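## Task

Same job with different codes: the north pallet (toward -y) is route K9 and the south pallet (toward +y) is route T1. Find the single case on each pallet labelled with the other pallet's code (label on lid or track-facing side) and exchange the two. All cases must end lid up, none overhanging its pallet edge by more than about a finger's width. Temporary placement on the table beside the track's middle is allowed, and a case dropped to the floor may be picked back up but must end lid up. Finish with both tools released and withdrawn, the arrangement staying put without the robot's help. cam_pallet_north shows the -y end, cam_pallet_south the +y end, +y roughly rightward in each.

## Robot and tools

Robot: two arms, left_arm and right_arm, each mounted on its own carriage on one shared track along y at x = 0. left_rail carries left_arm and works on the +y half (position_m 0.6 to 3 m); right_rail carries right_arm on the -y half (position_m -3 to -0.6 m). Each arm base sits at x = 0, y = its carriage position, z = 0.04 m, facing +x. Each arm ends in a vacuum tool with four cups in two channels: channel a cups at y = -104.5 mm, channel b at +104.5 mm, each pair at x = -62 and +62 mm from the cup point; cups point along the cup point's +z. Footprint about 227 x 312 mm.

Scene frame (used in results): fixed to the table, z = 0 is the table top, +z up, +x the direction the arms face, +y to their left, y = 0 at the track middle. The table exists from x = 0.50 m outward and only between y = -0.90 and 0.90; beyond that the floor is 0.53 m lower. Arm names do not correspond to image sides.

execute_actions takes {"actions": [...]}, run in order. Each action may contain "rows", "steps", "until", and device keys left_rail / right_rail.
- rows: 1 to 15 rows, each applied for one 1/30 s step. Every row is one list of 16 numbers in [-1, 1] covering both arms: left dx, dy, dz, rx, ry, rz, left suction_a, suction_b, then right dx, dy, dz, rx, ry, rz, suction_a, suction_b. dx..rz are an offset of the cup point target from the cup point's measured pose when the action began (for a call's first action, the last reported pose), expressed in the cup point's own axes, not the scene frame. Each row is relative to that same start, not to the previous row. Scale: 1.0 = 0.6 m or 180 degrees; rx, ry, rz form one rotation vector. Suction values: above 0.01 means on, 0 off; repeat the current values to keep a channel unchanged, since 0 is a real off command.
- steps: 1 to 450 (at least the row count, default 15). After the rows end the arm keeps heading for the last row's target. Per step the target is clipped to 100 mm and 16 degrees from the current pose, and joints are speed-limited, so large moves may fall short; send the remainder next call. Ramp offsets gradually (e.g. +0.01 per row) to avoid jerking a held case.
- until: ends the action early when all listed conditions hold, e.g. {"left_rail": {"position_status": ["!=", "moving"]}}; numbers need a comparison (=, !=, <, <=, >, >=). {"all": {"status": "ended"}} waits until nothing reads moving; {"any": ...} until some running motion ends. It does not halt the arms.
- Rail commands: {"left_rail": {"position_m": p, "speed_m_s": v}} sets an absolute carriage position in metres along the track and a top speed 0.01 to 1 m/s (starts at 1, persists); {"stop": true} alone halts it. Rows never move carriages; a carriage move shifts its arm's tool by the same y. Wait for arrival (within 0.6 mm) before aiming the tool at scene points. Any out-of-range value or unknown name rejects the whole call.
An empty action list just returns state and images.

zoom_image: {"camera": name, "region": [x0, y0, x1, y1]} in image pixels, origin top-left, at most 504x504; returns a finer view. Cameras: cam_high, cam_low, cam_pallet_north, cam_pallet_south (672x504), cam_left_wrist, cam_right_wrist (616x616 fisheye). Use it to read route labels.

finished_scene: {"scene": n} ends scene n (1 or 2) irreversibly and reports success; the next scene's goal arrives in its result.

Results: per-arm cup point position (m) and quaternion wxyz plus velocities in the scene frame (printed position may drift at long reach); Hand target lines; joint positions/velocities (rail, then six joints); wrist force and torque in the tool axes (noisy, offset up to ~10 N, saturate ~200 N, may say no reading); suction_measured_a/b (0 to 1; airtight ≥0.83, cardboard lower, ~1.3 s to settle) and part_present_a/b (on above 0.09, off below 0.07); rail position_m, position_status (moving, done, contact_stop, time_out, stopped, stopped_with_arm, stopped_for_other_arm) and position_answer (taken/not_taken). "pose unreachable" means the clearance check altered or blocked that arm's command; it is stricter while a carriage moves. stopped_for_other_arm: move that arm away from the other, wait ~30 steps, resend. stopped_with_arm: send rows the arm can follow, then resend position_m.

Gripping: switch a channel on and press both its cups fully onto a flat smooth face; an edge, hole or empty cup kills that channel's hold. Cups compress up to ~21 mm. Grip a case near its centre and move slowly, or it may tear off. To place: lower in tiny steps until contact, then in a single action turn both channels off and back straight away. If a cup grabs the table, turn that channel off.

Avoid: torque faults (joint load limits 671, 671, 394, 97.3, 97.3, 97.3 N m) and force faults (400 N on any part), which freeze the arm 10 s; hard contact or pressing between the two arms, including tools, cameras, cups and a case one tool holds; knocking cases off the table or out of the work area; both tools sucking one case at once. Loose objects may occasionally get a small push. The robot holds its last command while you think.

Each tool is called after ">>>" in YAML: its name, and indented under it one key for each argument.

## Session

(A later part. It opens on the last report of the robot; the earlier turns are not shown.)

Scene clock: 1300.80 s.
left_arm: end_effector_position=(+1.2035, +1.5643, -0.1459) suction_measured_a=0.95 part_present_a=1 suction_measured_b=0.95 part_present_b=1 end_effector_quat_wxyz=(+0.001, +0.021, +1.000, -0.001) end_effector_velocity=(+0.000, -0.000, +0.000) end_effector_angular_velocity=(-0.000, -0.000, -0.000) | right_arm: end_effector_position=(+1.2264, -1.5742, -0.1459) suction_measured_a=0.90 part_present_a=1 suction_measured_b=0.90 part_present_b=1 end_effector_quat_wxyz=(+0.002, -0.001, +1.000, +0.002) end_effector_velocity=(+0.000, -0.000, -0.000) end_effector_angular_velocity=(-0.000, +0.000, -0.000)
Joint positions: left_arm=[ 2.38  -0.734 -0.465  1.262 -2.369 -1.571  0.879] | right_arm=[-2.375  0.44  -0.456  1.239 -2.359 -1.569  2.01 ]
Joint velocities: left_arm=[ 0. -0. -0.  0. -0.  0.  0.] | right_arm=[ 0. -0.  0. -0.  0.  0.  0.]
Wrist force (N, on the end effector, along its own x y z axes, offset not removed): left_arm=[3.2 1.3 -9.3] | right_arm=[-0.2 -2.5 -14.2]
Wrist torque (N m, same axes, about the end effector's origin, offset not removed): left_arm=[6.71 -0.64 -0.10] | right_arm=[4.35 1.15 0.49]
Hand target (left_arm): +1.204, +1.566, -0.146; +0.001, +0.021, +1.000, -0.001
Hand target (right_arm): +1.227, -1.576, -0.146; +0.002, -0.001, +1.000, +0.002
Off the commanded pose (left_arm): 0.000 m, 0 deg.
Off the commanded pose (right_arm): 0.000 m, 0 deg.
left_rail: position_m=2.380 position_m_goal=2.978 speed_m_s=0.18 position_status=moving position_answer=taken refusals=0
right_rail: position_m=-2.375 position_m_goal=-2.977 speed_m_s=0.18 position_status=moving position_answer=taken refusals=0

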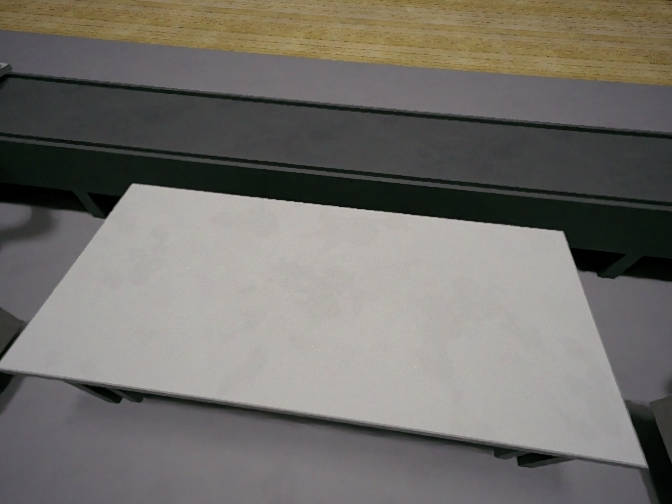

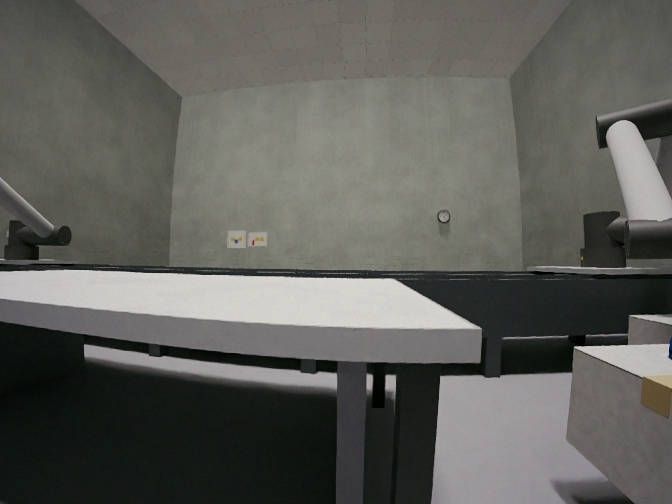

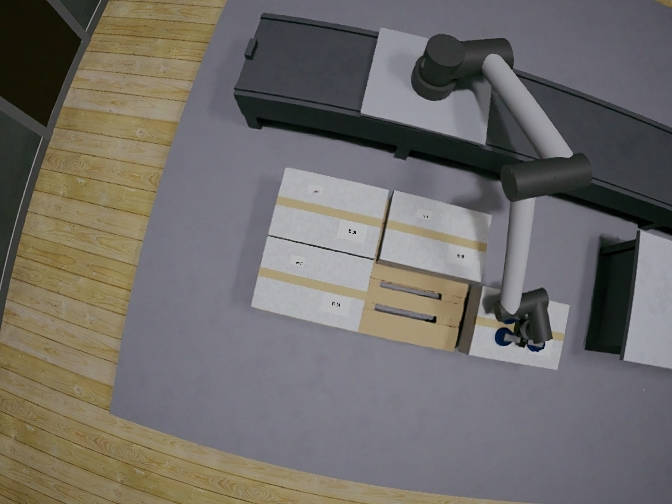

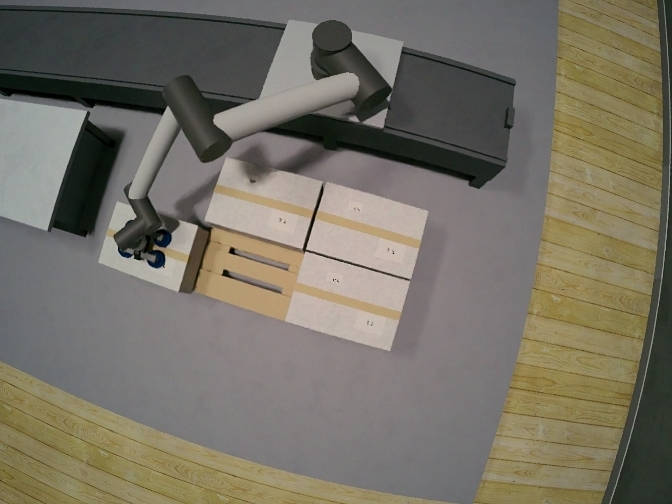

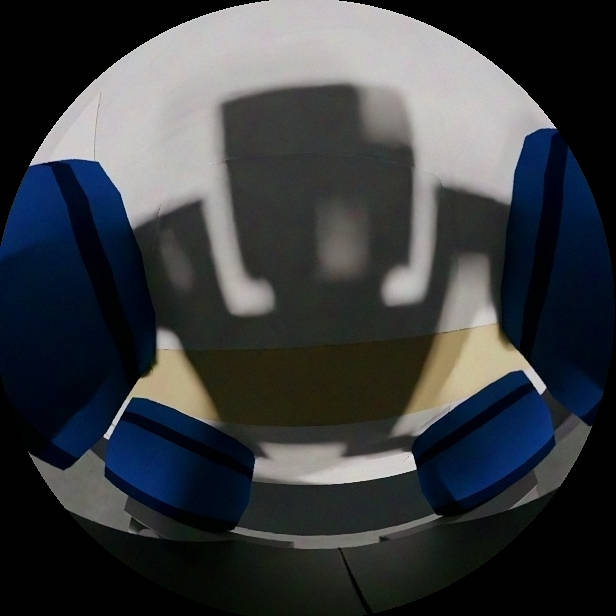

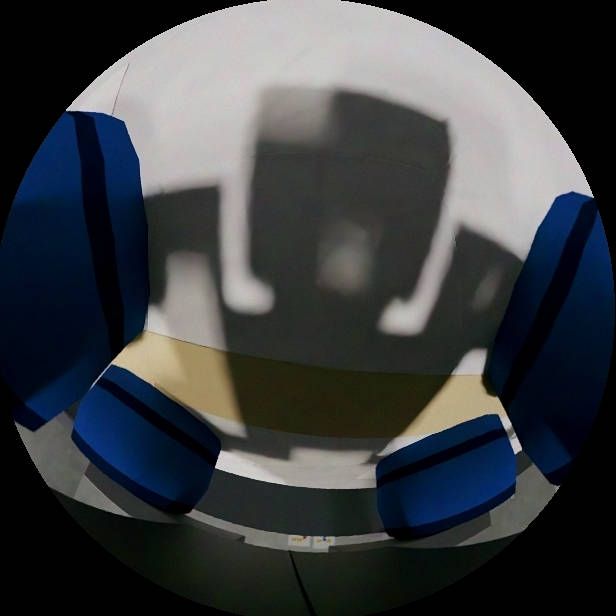

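>>> execute_actions:
  actions: []

>>> zoom_image:
  camera: "cam_pallet_north"
  region: [350, 250, 490, 365]

>>> zoom_image:
  camera: "cam_pallet_south"
  region: [175, 210, 315, 330]

Scene clock: 1311.60 s.
left_arm: end_effector_position=(+1.2035, +2.1623, -0.1459) suction_measured_a=0.95 part_present_a=1 suction_measured_b=0.95 part_present_b=1 end_effector_quat_wxyz=(+0.001, +0.021, +1.000, -0.001) end_effector_velocity=(+0.000, -0.000, +0.000) end_effector_angular_velocity=(-0.000, -0.000, +0.000) | right_arm: end_effector_position=(+1.2265, -2.1761, -0.1460) suction_measured_a=0.90 part_present_a=1 suction_measured_b=0.90 part_present_b=1 end_effector_quat_wxyz=(+0.002, -0.001, +1.000, +0.002) end_effector_velocity=(-0.000, +0.000, +0.000) end_effector_angular_velocity=(+0.000, -0.000, +0.000)
Joint positions: left_arm=[ 2.978 -0.734 -0.465  1.261 -2.369 -1.571  0.879] | right_arm=[-2.977  0.44  -0.456  1.239 -2.359 -1.569  2.01 ]
Joint velocities: left_arm=[ 0. -0. -0.  0. -0.  0. -0.] | right_arm=[ 0.  0. -0. -0. -0.  0. -0.]
Wrist force (N, on the end effector, along its own x y z axes, offset not removed): left_arm=[6.2 -3.1 -8.3] | right_arm=[2.3 -5.8 -14.0]
Wrist torque (N m, same axes, about the end effector's origin, offset not removed): left_arm=[6.04 -1.05 -0.13] | right_arm=[4.28 0.64 0.52]
Hand target (left_arm): +1.204, +2.162, -0.146; +0.001, +0.021, +1.000, -0.001
Hand target (right_arm): +1.227, -2.176, -0.146; +0.002, -0.001, +1.000, +0.002
Off the commanded pose (left_arm): 0.000 m, 0 deg.
Off the commanded pose (right_arm): 0.000 m, 0 deg.
left_rail: position_m=2.978 position_m_goal=2.978 speed_m_s=0.18 position_status=done position_answer=taken refusals=0
right_rail: position_m=-2.977 position_m_goal=-2.977 speed_m_s=0.18 position_status=done position_answer=taken refusals=0

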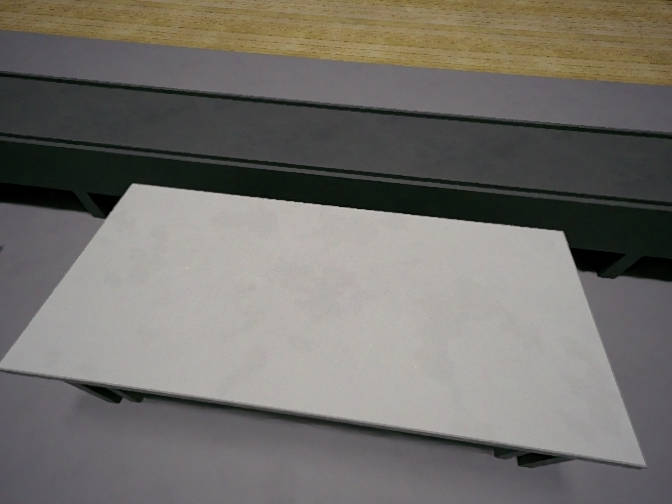

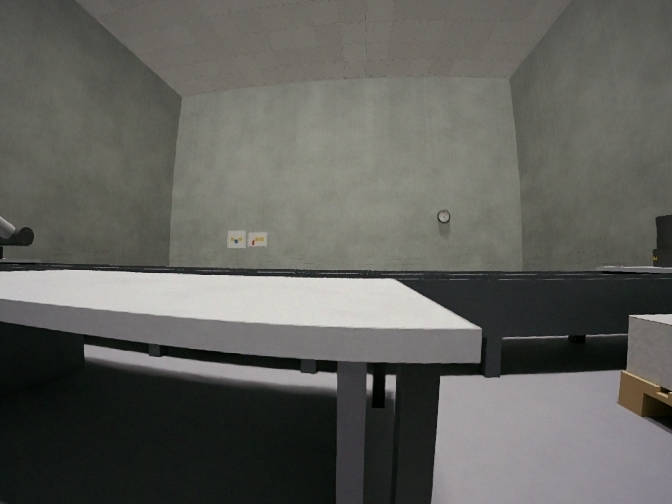

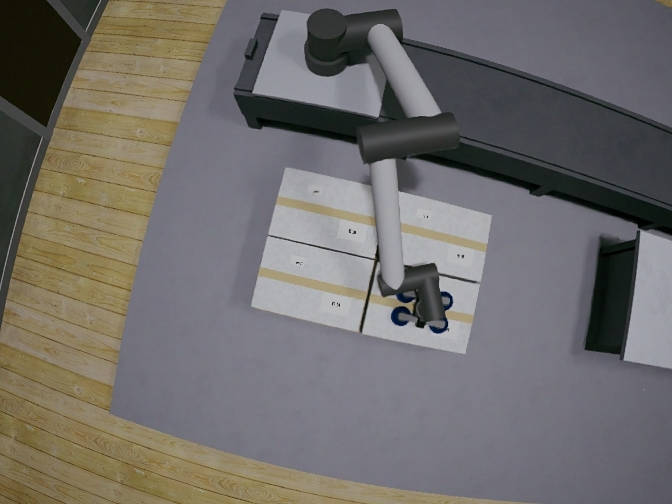

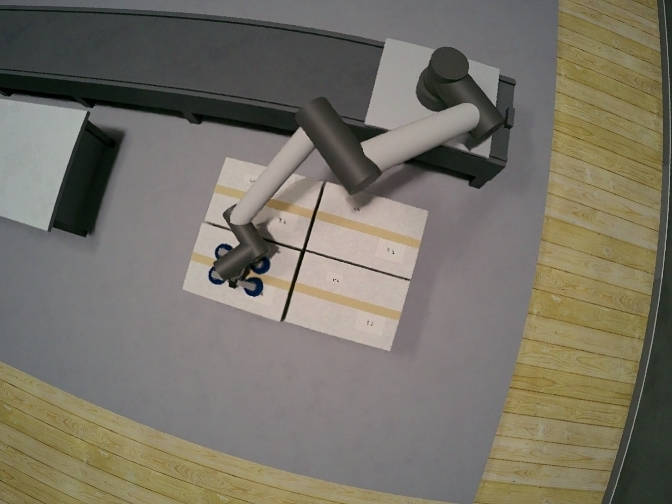

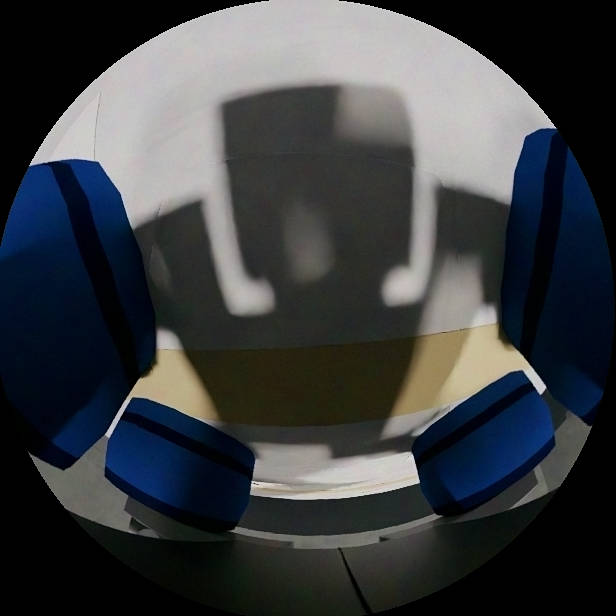

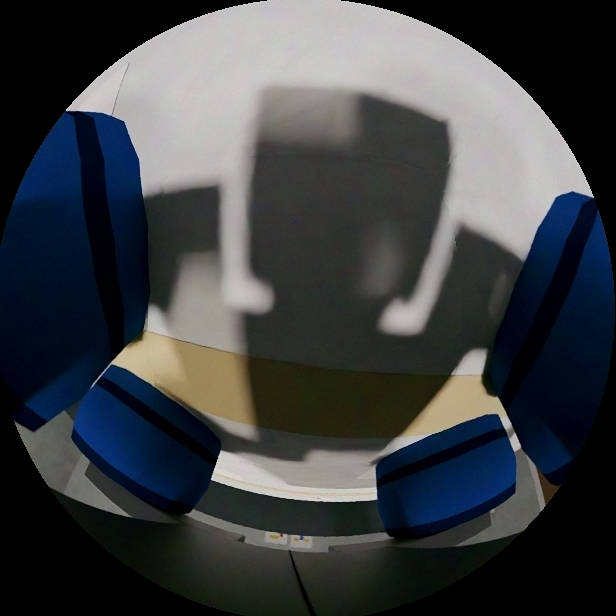

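Region (350, 250, 490, 365) of cam_pallet_north's 672x504 image, scaled by 3.600, with more detail than that image has; it fills the top 414 rows of this view, and the rest is white.

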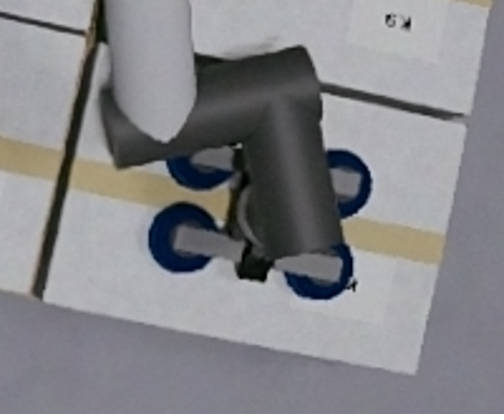

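Region (175, 210, 315, 330) of cam_pallet_south's 672x504 image, scaled by 3.600, with more detail than that image has; it fills the top 432 rows of this view, and the rest is white.

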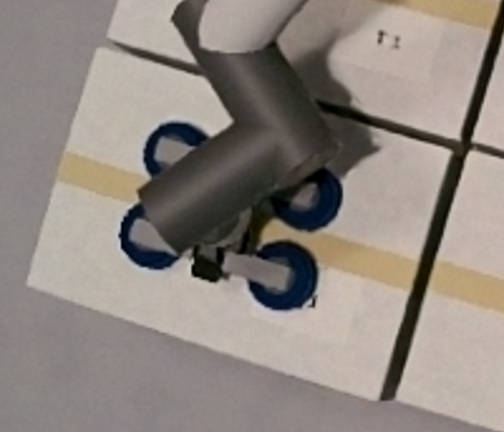

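>>> zoom_image:
  camera: "cam_pallet_north"
  region: [345, 315, 385, 345]

>>> zoom_image:
  camera: "cam_pallet_north"
  region: [445, 335, 485, 365]

>>> zoom_image:
  camera: "cam_pallet_north"
  region: [455, 268, 495, 298]

>>> zoom_image:
  camera: "cam_pallet_north"
  region: [355, 248, 395, 278]

Region (345, 315, 385, 345) of cam_pallet_north's 672x504 image, scaled by 12.600, with more detail than that image has; it fills the top 378 rows of this view, and the rest is white.

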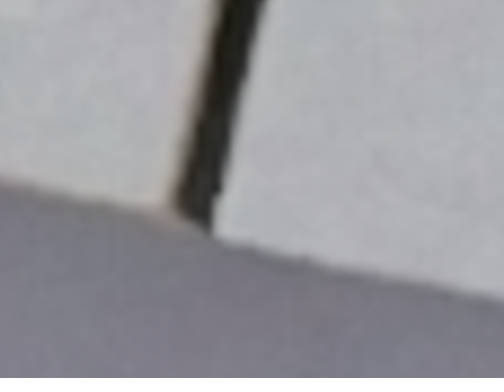

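Region (445, 335, 485, 365) of cam_pallet_north's 672x504 image, scaled by 12.600, with more detail than that image has; it fills the top 378 rows of this view, and the rest is white.

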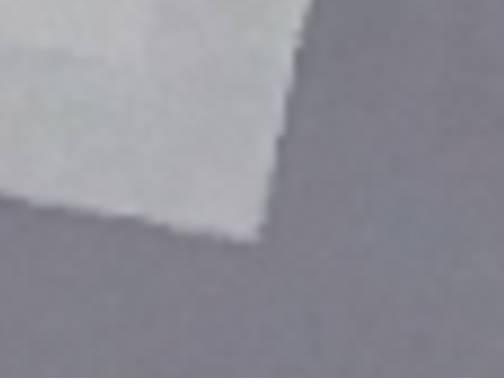

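Region (455, 268, 495, 298) of cam_pallet_north's 672x504 image, scaled by 12.600, with more detail than that image has; it fills the top 378 rows of this view, and the rest is white.

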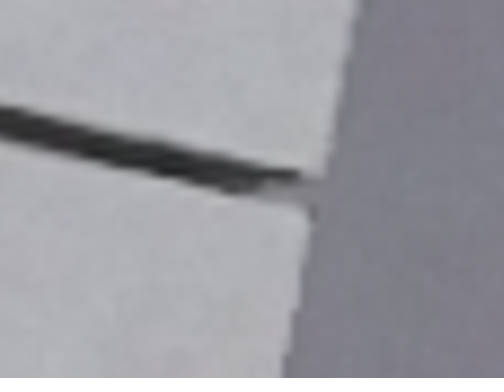

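Region (355, 248, 395, 278) of cam_pallet_north's 672x504 image, scaled by 12.600, with more detail than that image has; it fills the top 378 rows of this view, and the rest is white.

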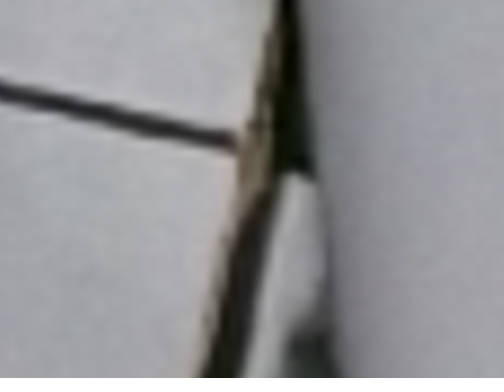

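>>> zoom_image:
  camera: "cam_pallet_south"
  region: [170, 272, 210, 302]

>>> zoom_image:
  camera: "cam_pallet_south"
  region: [265, 303, 305, 333]

>>> zoom_image:
  camera: "cam_pallet_south"
  region: [190, 208, 230, 238]

>>> zoom_image:
  camera: "cam_pallet_south"
  region: [283, 237, 323, 267]

Region (170, 272, 210, 302) of cam_pallet_south's 672x504 image, scaled by 12.600, with more detail than that image has; it fills the top 378 rows of this view, and the rest is white.

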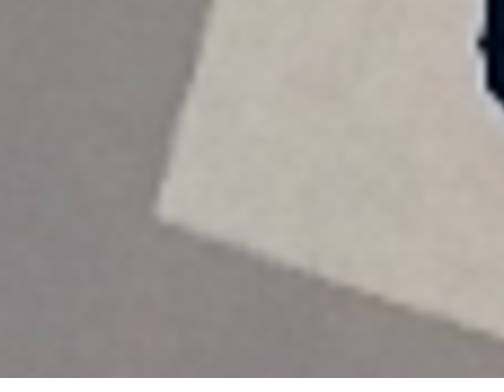

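Region (265, 303, 305, 333) of cam_pallet_south's 672x504 image, scaled by 12.600, with more detail than that image has; it fills the top 378 rows of this view, and the rest is white.

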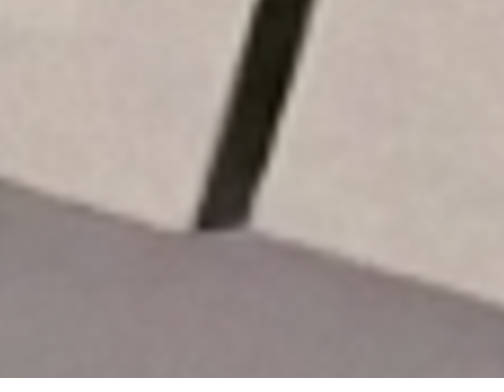

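Region (190, 208, 230, 238) of cam_pallet_south's 672x504 image, scaled by 12.600, with more detail than that image has; it fills the top 378 rows of this view, and the rest is white.

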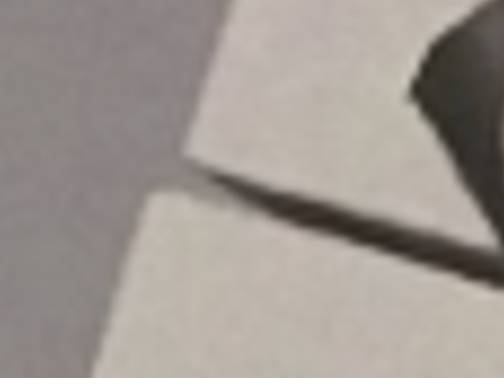

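Region (283, 237, 323, 267) of cam_pallet_south's 672x504 image, scaled by 12.600, with more detail than that image has; it fills the top 378 rows of this view, and the rest is white.

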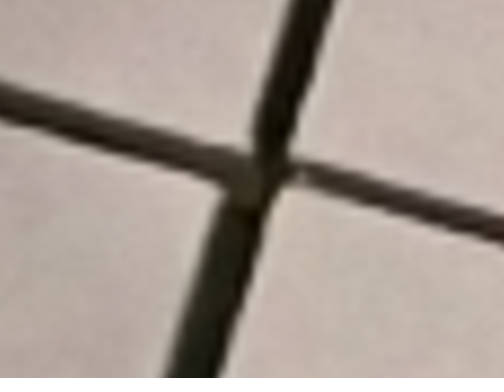

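>>> execute_actions:
  actions:
    - {"rows":[ [0.003,0.0016,0.005,0,0,0,1,1,0.0027,-0.003,0.005,0,0,0,1,1], [0.0066,0.0036,0.0145,0,0,0,1,1,0.0058,-0.0064,0.0145,0,0,0,1,1], [0.0086,0.0047,0.0225,0,0,0,1,1,0.0076,-0.0084,0.0225,0,0,0,1,1] ],"steps":3}

Scene clock: 1406.23 s.
left_arm: end_effector_position=(+1.2028, +2.1627, -0.1473) suction_measured_a=0.95 part_present_a=1 suction_measured_b=0.95 part_present_b=1 end_effector_quat_wxyz=(+0.001, +0.021, +1.000, -0.001) end_effector_velocity=(-0.022, +0.012, -0.050) end_effector_angular_velocity=(-0.008, -0.009, -0.001) | right_arm: end_effector_position=(+1.2258, -2.1768, -0.1474) suction_measured_a=0.90 part_present_a=1 suction_measured_b=0.90 part_present_b=1 end_effector_quat_wxyz=(+0.002, -0.001, +1.000, +0.002) end_effector_velocity=(-0.019, -0.022, -0.050) end_effector_angular_velocity=(+0.005, -0.011, +0.002)
Joint positions: left_arm=[ 2.978 -0.735 -0.465  1.263 -2.372 -1.571  0.879] | right_arm=[-2.977  0.44  -0.456  1.241 -2.362 -1.569  2.01 ]
Joint velocities: left_arm=[ 0.    -0.004  0.021  0.05  -0.083  0.001 -0.003] | right_arm=[ 0.    -0.008  0.018  0.057 -0.087  0.    -0.009]
Wrist force (N, on the end effector, along its own x y z axes, offset not removed): left_arm=[-3.9 -9.8 -27.1] | right_arm=[-4.9 0.4 -31.3]
Wrist torque (N m, same axes, about the end effector's origin, offset not removed): left_arm=[4.50 -0.64 0.22] | right_arm=[3.32 1.08 0.43]
Hand target (left_arm): +1.198, +2.165, -0.159; +0.001, +0.021, +1.000, -0.001
Hand target (right_arm): +1.222, -2.181, -0.159; +0.002, -0.001, +1.000, +0.002
Off the commanded pose (left_arm): 0.013 m, 0 deg.
Off the commanded pose (right_arm): 0.013 m, 0 deg.
left_rail: position_m=2.978 position_m_goal=2.978 speed_m_s=0.18 position_status=done position_answer=taken refusals=0
right_rail: position_m=-2.977 position_m_goal=-2.977 speed_m_s=0.18 position_status=done position_answer=taken refusals=0

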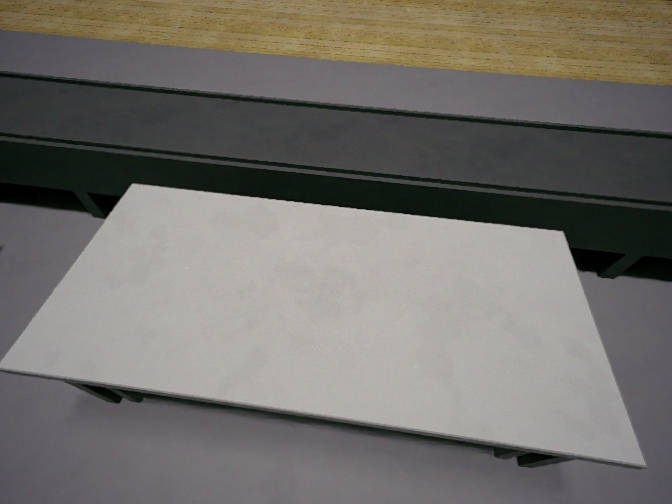

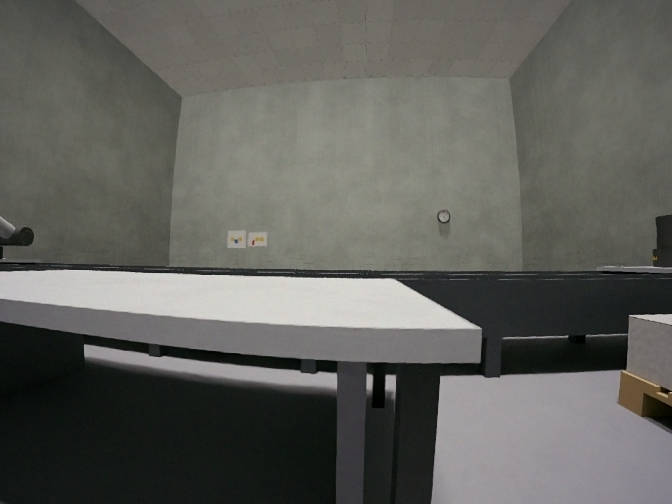

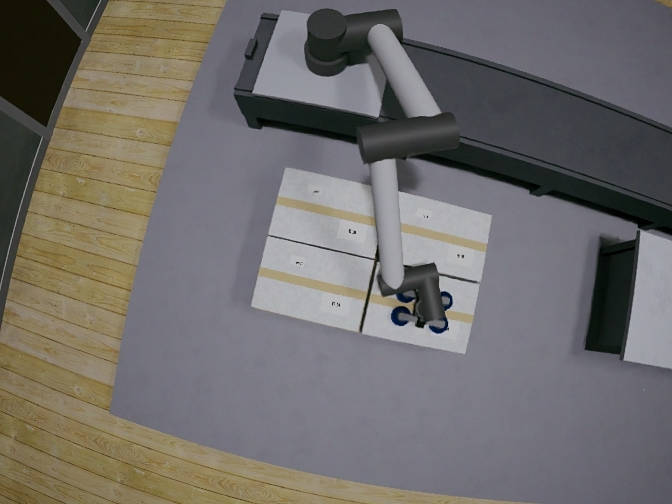

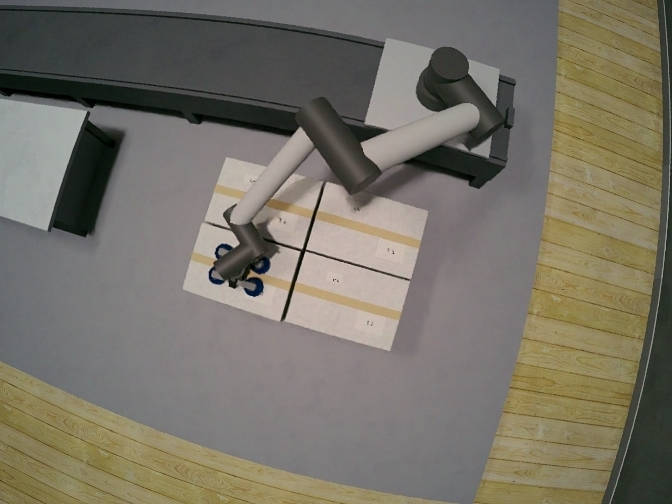

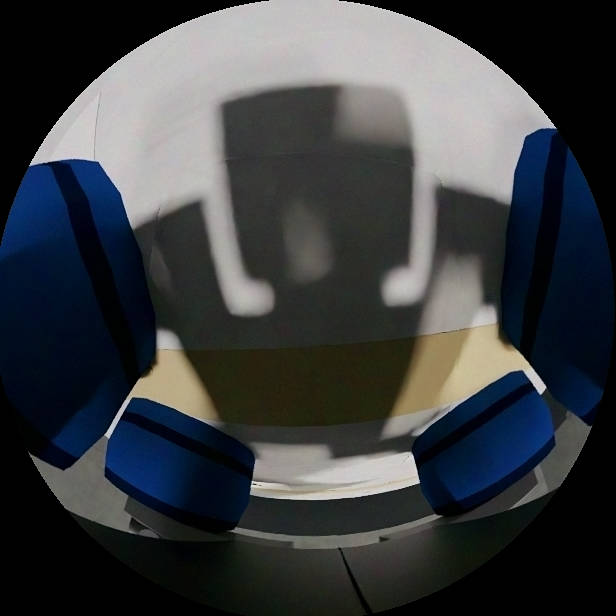

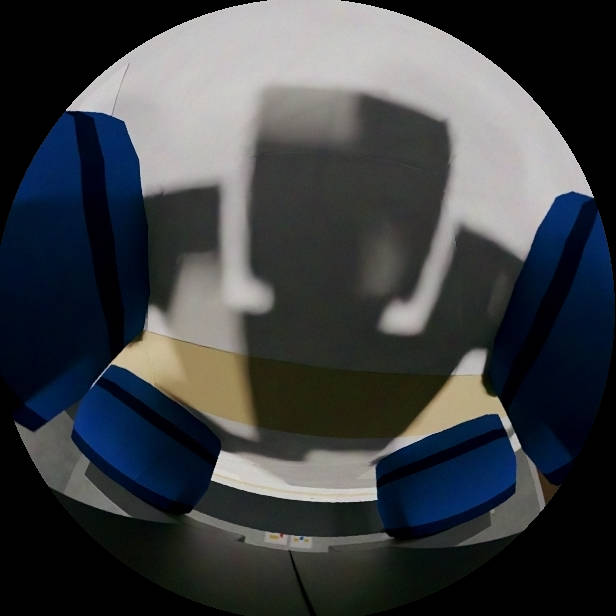

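>>> execute_actions:
  actions: []

>>> zoom_image:
  camera: "cam_pallet_north"
  region: [350, 250, 490, 365]

>>> zoom_image:
  camera: "cam_pallet_south"
  region: [175, 210, 315, 330]

Scene clock: 1414.73 s.
left_arm: end_effector_position=(+1.1984, +2.1654, -0.1594) suction_measured_a=0.95 part_present_a=1 suction_measured_b=0.95 part_present_b=1 end_effector_quat_wxyz=(+0.001, +0.021, +1.000, -0.001) end_effector_velocity=(+0.000, -0.000, +0.000) end_effector_angular_velocity=(-0.000, -0.000, +0.000) | right_arm: end_effector_position=(+1.2219, -2.1812, -0.1594) suction_measured_a=0.90 part_present_a=1 suction_measured_b=0.90 part_present_b=1 end_effector_quat_wxyz=(+0.002, -0.001, +1.000, +0.002) end_effector_velocity=(-0.000, -0.000, -0.000) end_effector_angular_velocity=(-0.000, +0.000, +0.000)
Joint positions: left_arm=[ 2.978 -0.735 -0.458  1.271 -2.385 -1.571  0.878] | right_arm=[-2.977  0.439 -0.45   1.25  -2.376 -1.569  2.008]
Joint velocities: left_arm=[ 0. -0. -0.  0.  0.  0. -0.] | right_arm=[ 0. -0. -0.  0.  0.  0. -0.]
Wrist force (N, on the end effector, along its own x y z axes, offset not removed): left_arm=[0.7 -1.0 -15.5] | right_arm=[0.4 -3.3 -13.1]
Wrist torque (N m, same axes, about the end effector's origin, offset not removed): left_arm=[6.40 -0.20 -0.12] | right_arm=[4.42 1.07 0.47]
Hand target (left_arm): +1.198, +2.165, -0.159; +0.001, +0.021, +1.000, -0.001
Hand target (right_arm): +1.222, -2.181, -0.159; +0.002, -0.001, +1.000, +0.002
Off the commanded pose (left_arm): 0.000 m, 0 deg.
Off the commanded pose (right_arm): 0.000 m, 0 deg.
left_rail: position_m=2.978 position_m_goal=2.978 speed_m_s=0.18 position_status=done position_answer=taken refusals=0
right_rail: position_m=-2.977 position_m_goal=-2.977 speed_m_s=0.18 position_status=done position_answer=taken refusals=0

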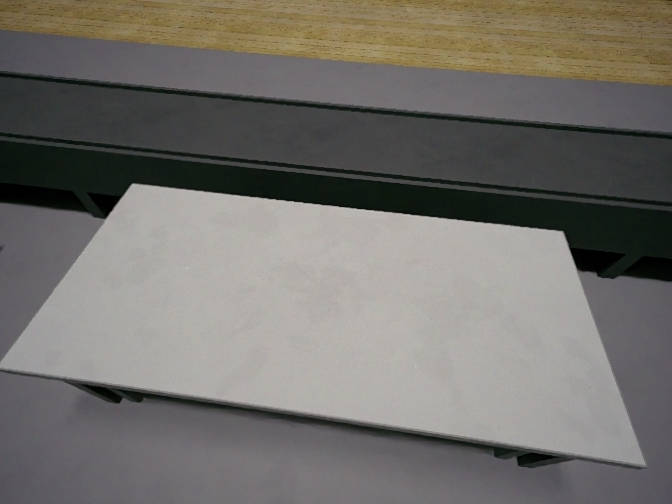

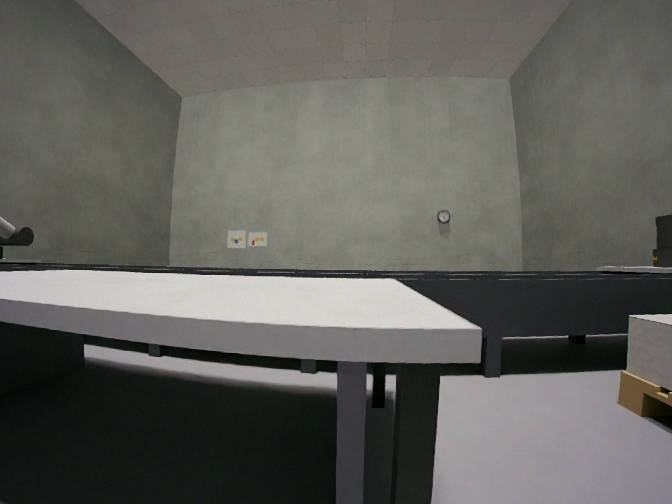

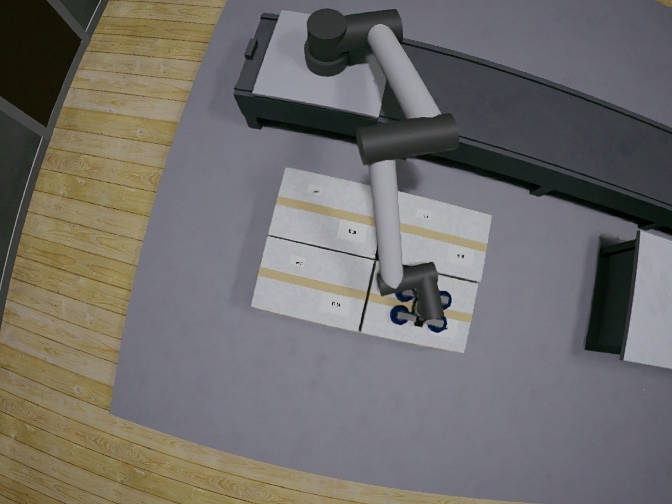

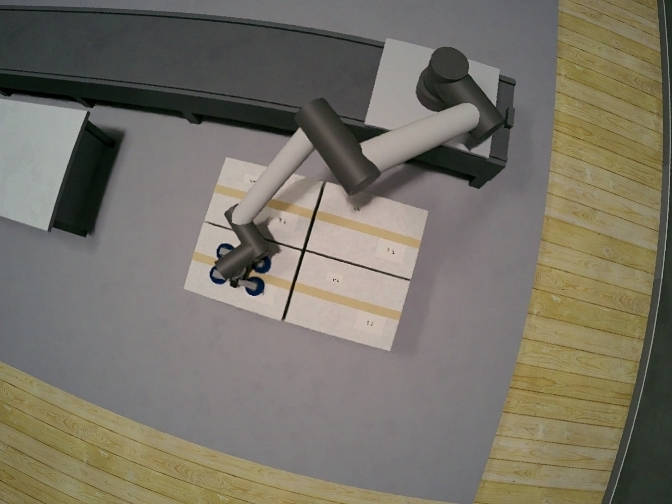

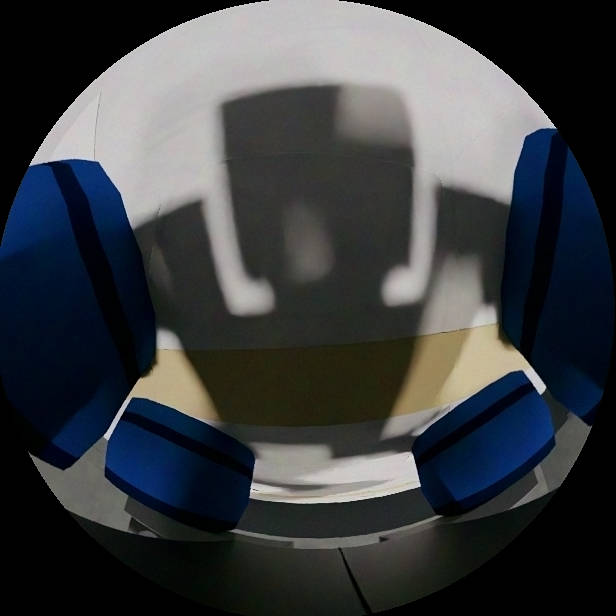

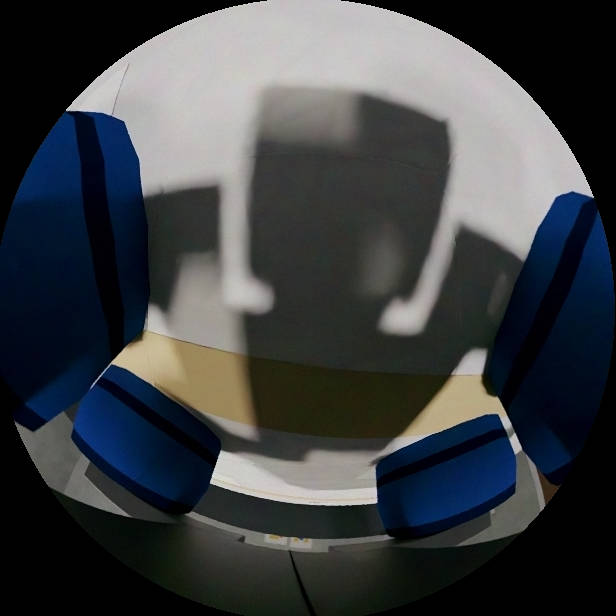

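Region (350, 250, 490, 365) of cam_pallet_north's 672x504 image, scaled by 3.600, with more detail than that image has; it fills the top 414 rows of this view, and the rest is white.

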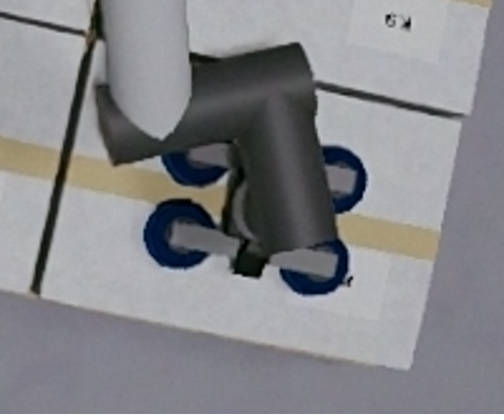

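Region (175, 210, 315, 330) of cam_pallet_south's 672x504 image, scaled by 3.600, with more detail than that image has; it fills the top 432 rows of this view, and the rest is white.

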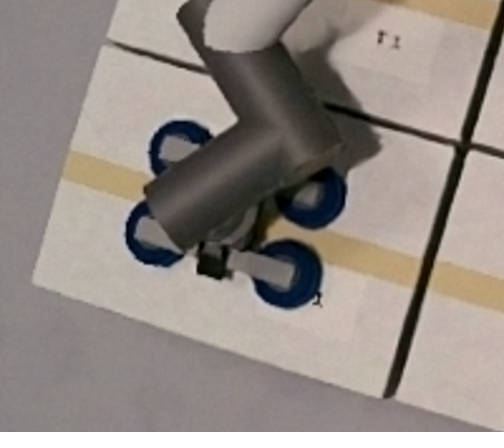

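>>> execute_actions:
  actions:
    - {"rows":[[0,0,0.0045,0,0,0,1,1,0,0,0.0045,0,0,0,1,1]],"steps":1}

Scene clock: 1434.40 s.
left_arm: end_effector_position=(+1.1984, +2.1654, -0.1594) suction_measured_a=0.95 part_present_a=1 suction_measured_b=0.95 part_present_b=1 end_effector_quat_wxyz=(+0.001, +0.021, +1.000, -0.001) end_effector_velocity=(-0.000, +0.000, -0.001) end_effector_angular_velocity=(+0.000, +0.000, -0.000) | right_arm: end_effector_position=(+1.2219, -2.1812, -0.1594) suction_measured_a=0.90 part_present_a=1 suction_measured_b=0.90 part_present_b=1 end_effector_quat_wxyz=(+0.002, -0.001, +1.000, +0.002) end_effector_velocity=(-0.000, -0.000, -0.001) end_effector_angular_velocity=(-0.000, +0.000, +0.000)
Joint positions: left_arm=[ 2.978 -0.735 -0.458  1.271 -2.385 -1.571  0.878] | right_arm=[-2.977  0.439 -0.45   1.25  -2.376 -1.569  2.008]
Joint velocities: left_arm=[ 0. -0.  0.  0. -0.  0.  0.] | right_arm=[ 0. -0.  0.  0. -0.  0. -0.]
Wrist force (N, on the end effector, along its own x y z axes, offset not removed): left_arm=[-0.9 -2.4 -4.0] | right_arm=[2.6 -0.3 -17.8]
Wrist torque (N m, same axes, about the end effector's origin, offset not removed): left_arm=[6.16 -0.23 -0.04] | right_arm=[4.86 0.63 0.47]
Hand target (left_arm): +1.198, +2.165, -0.162; +0.001, +0.021, +1.000, -0.001
Hand target (right_arm): +1.222, -2.181, -0.162; +0.002, -0.001, +1.000, +0.002
Off the commanded pose (left_arm): 0.003 m, 0 deg.
Off the commanded pose (right_arm): 0.003 m, 0 deg.
left_rail: position_m=2.978 position_m_goal=2.978 speed_m_s=0.18 position_status=done position_answer=taken refusals=0
right_rail: position_m=-2.977 position_m_goal=-2.977 speed_m_s=0.18 position_status=done position_answer=taken refusals=0

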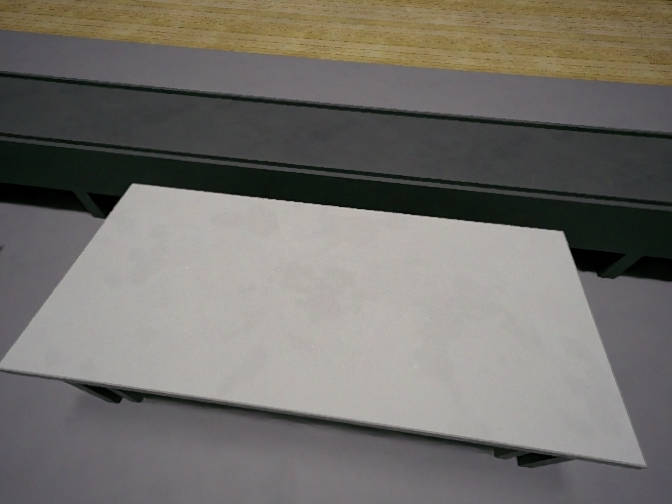

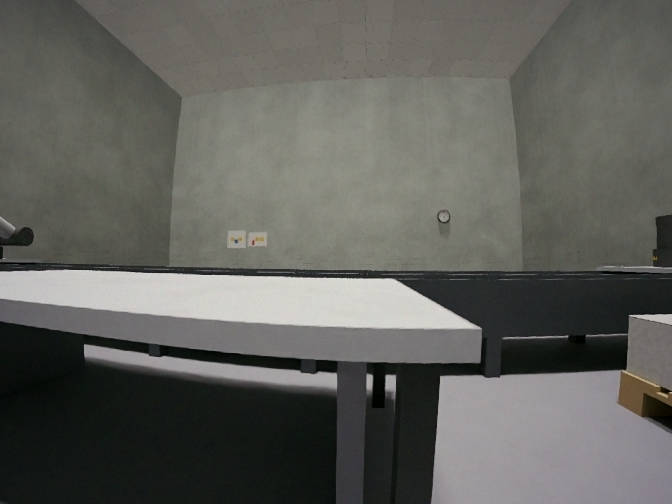

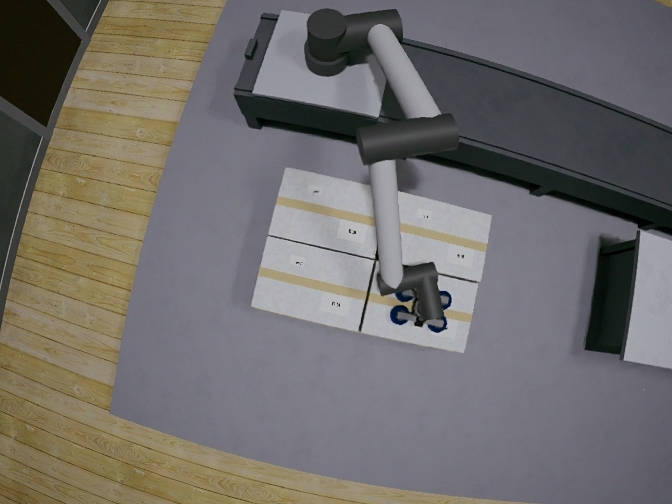

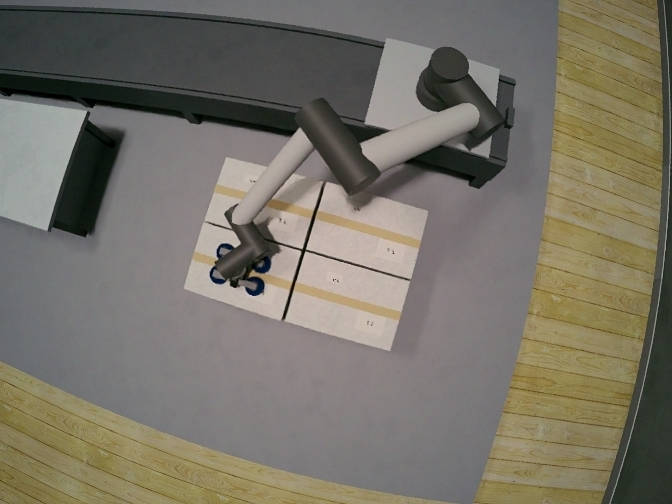

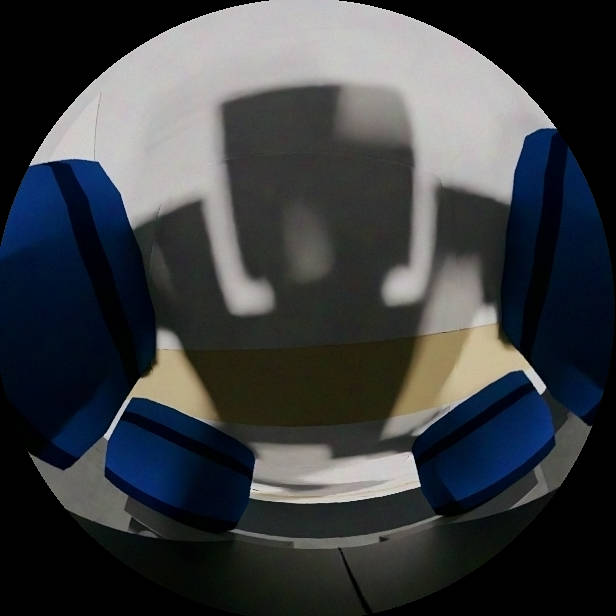

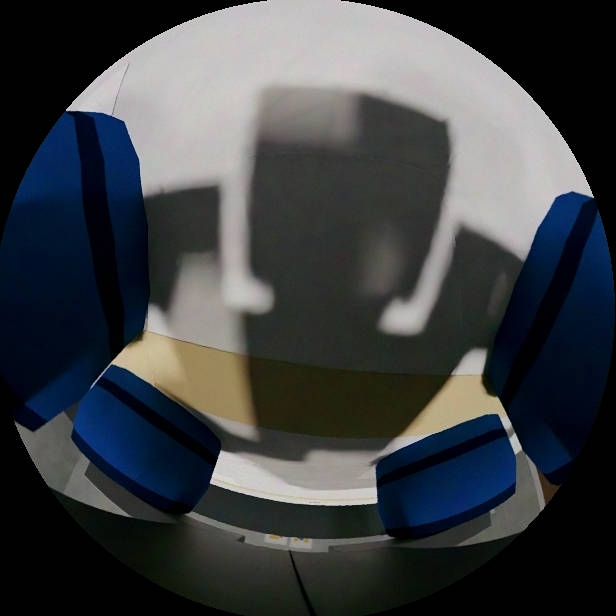

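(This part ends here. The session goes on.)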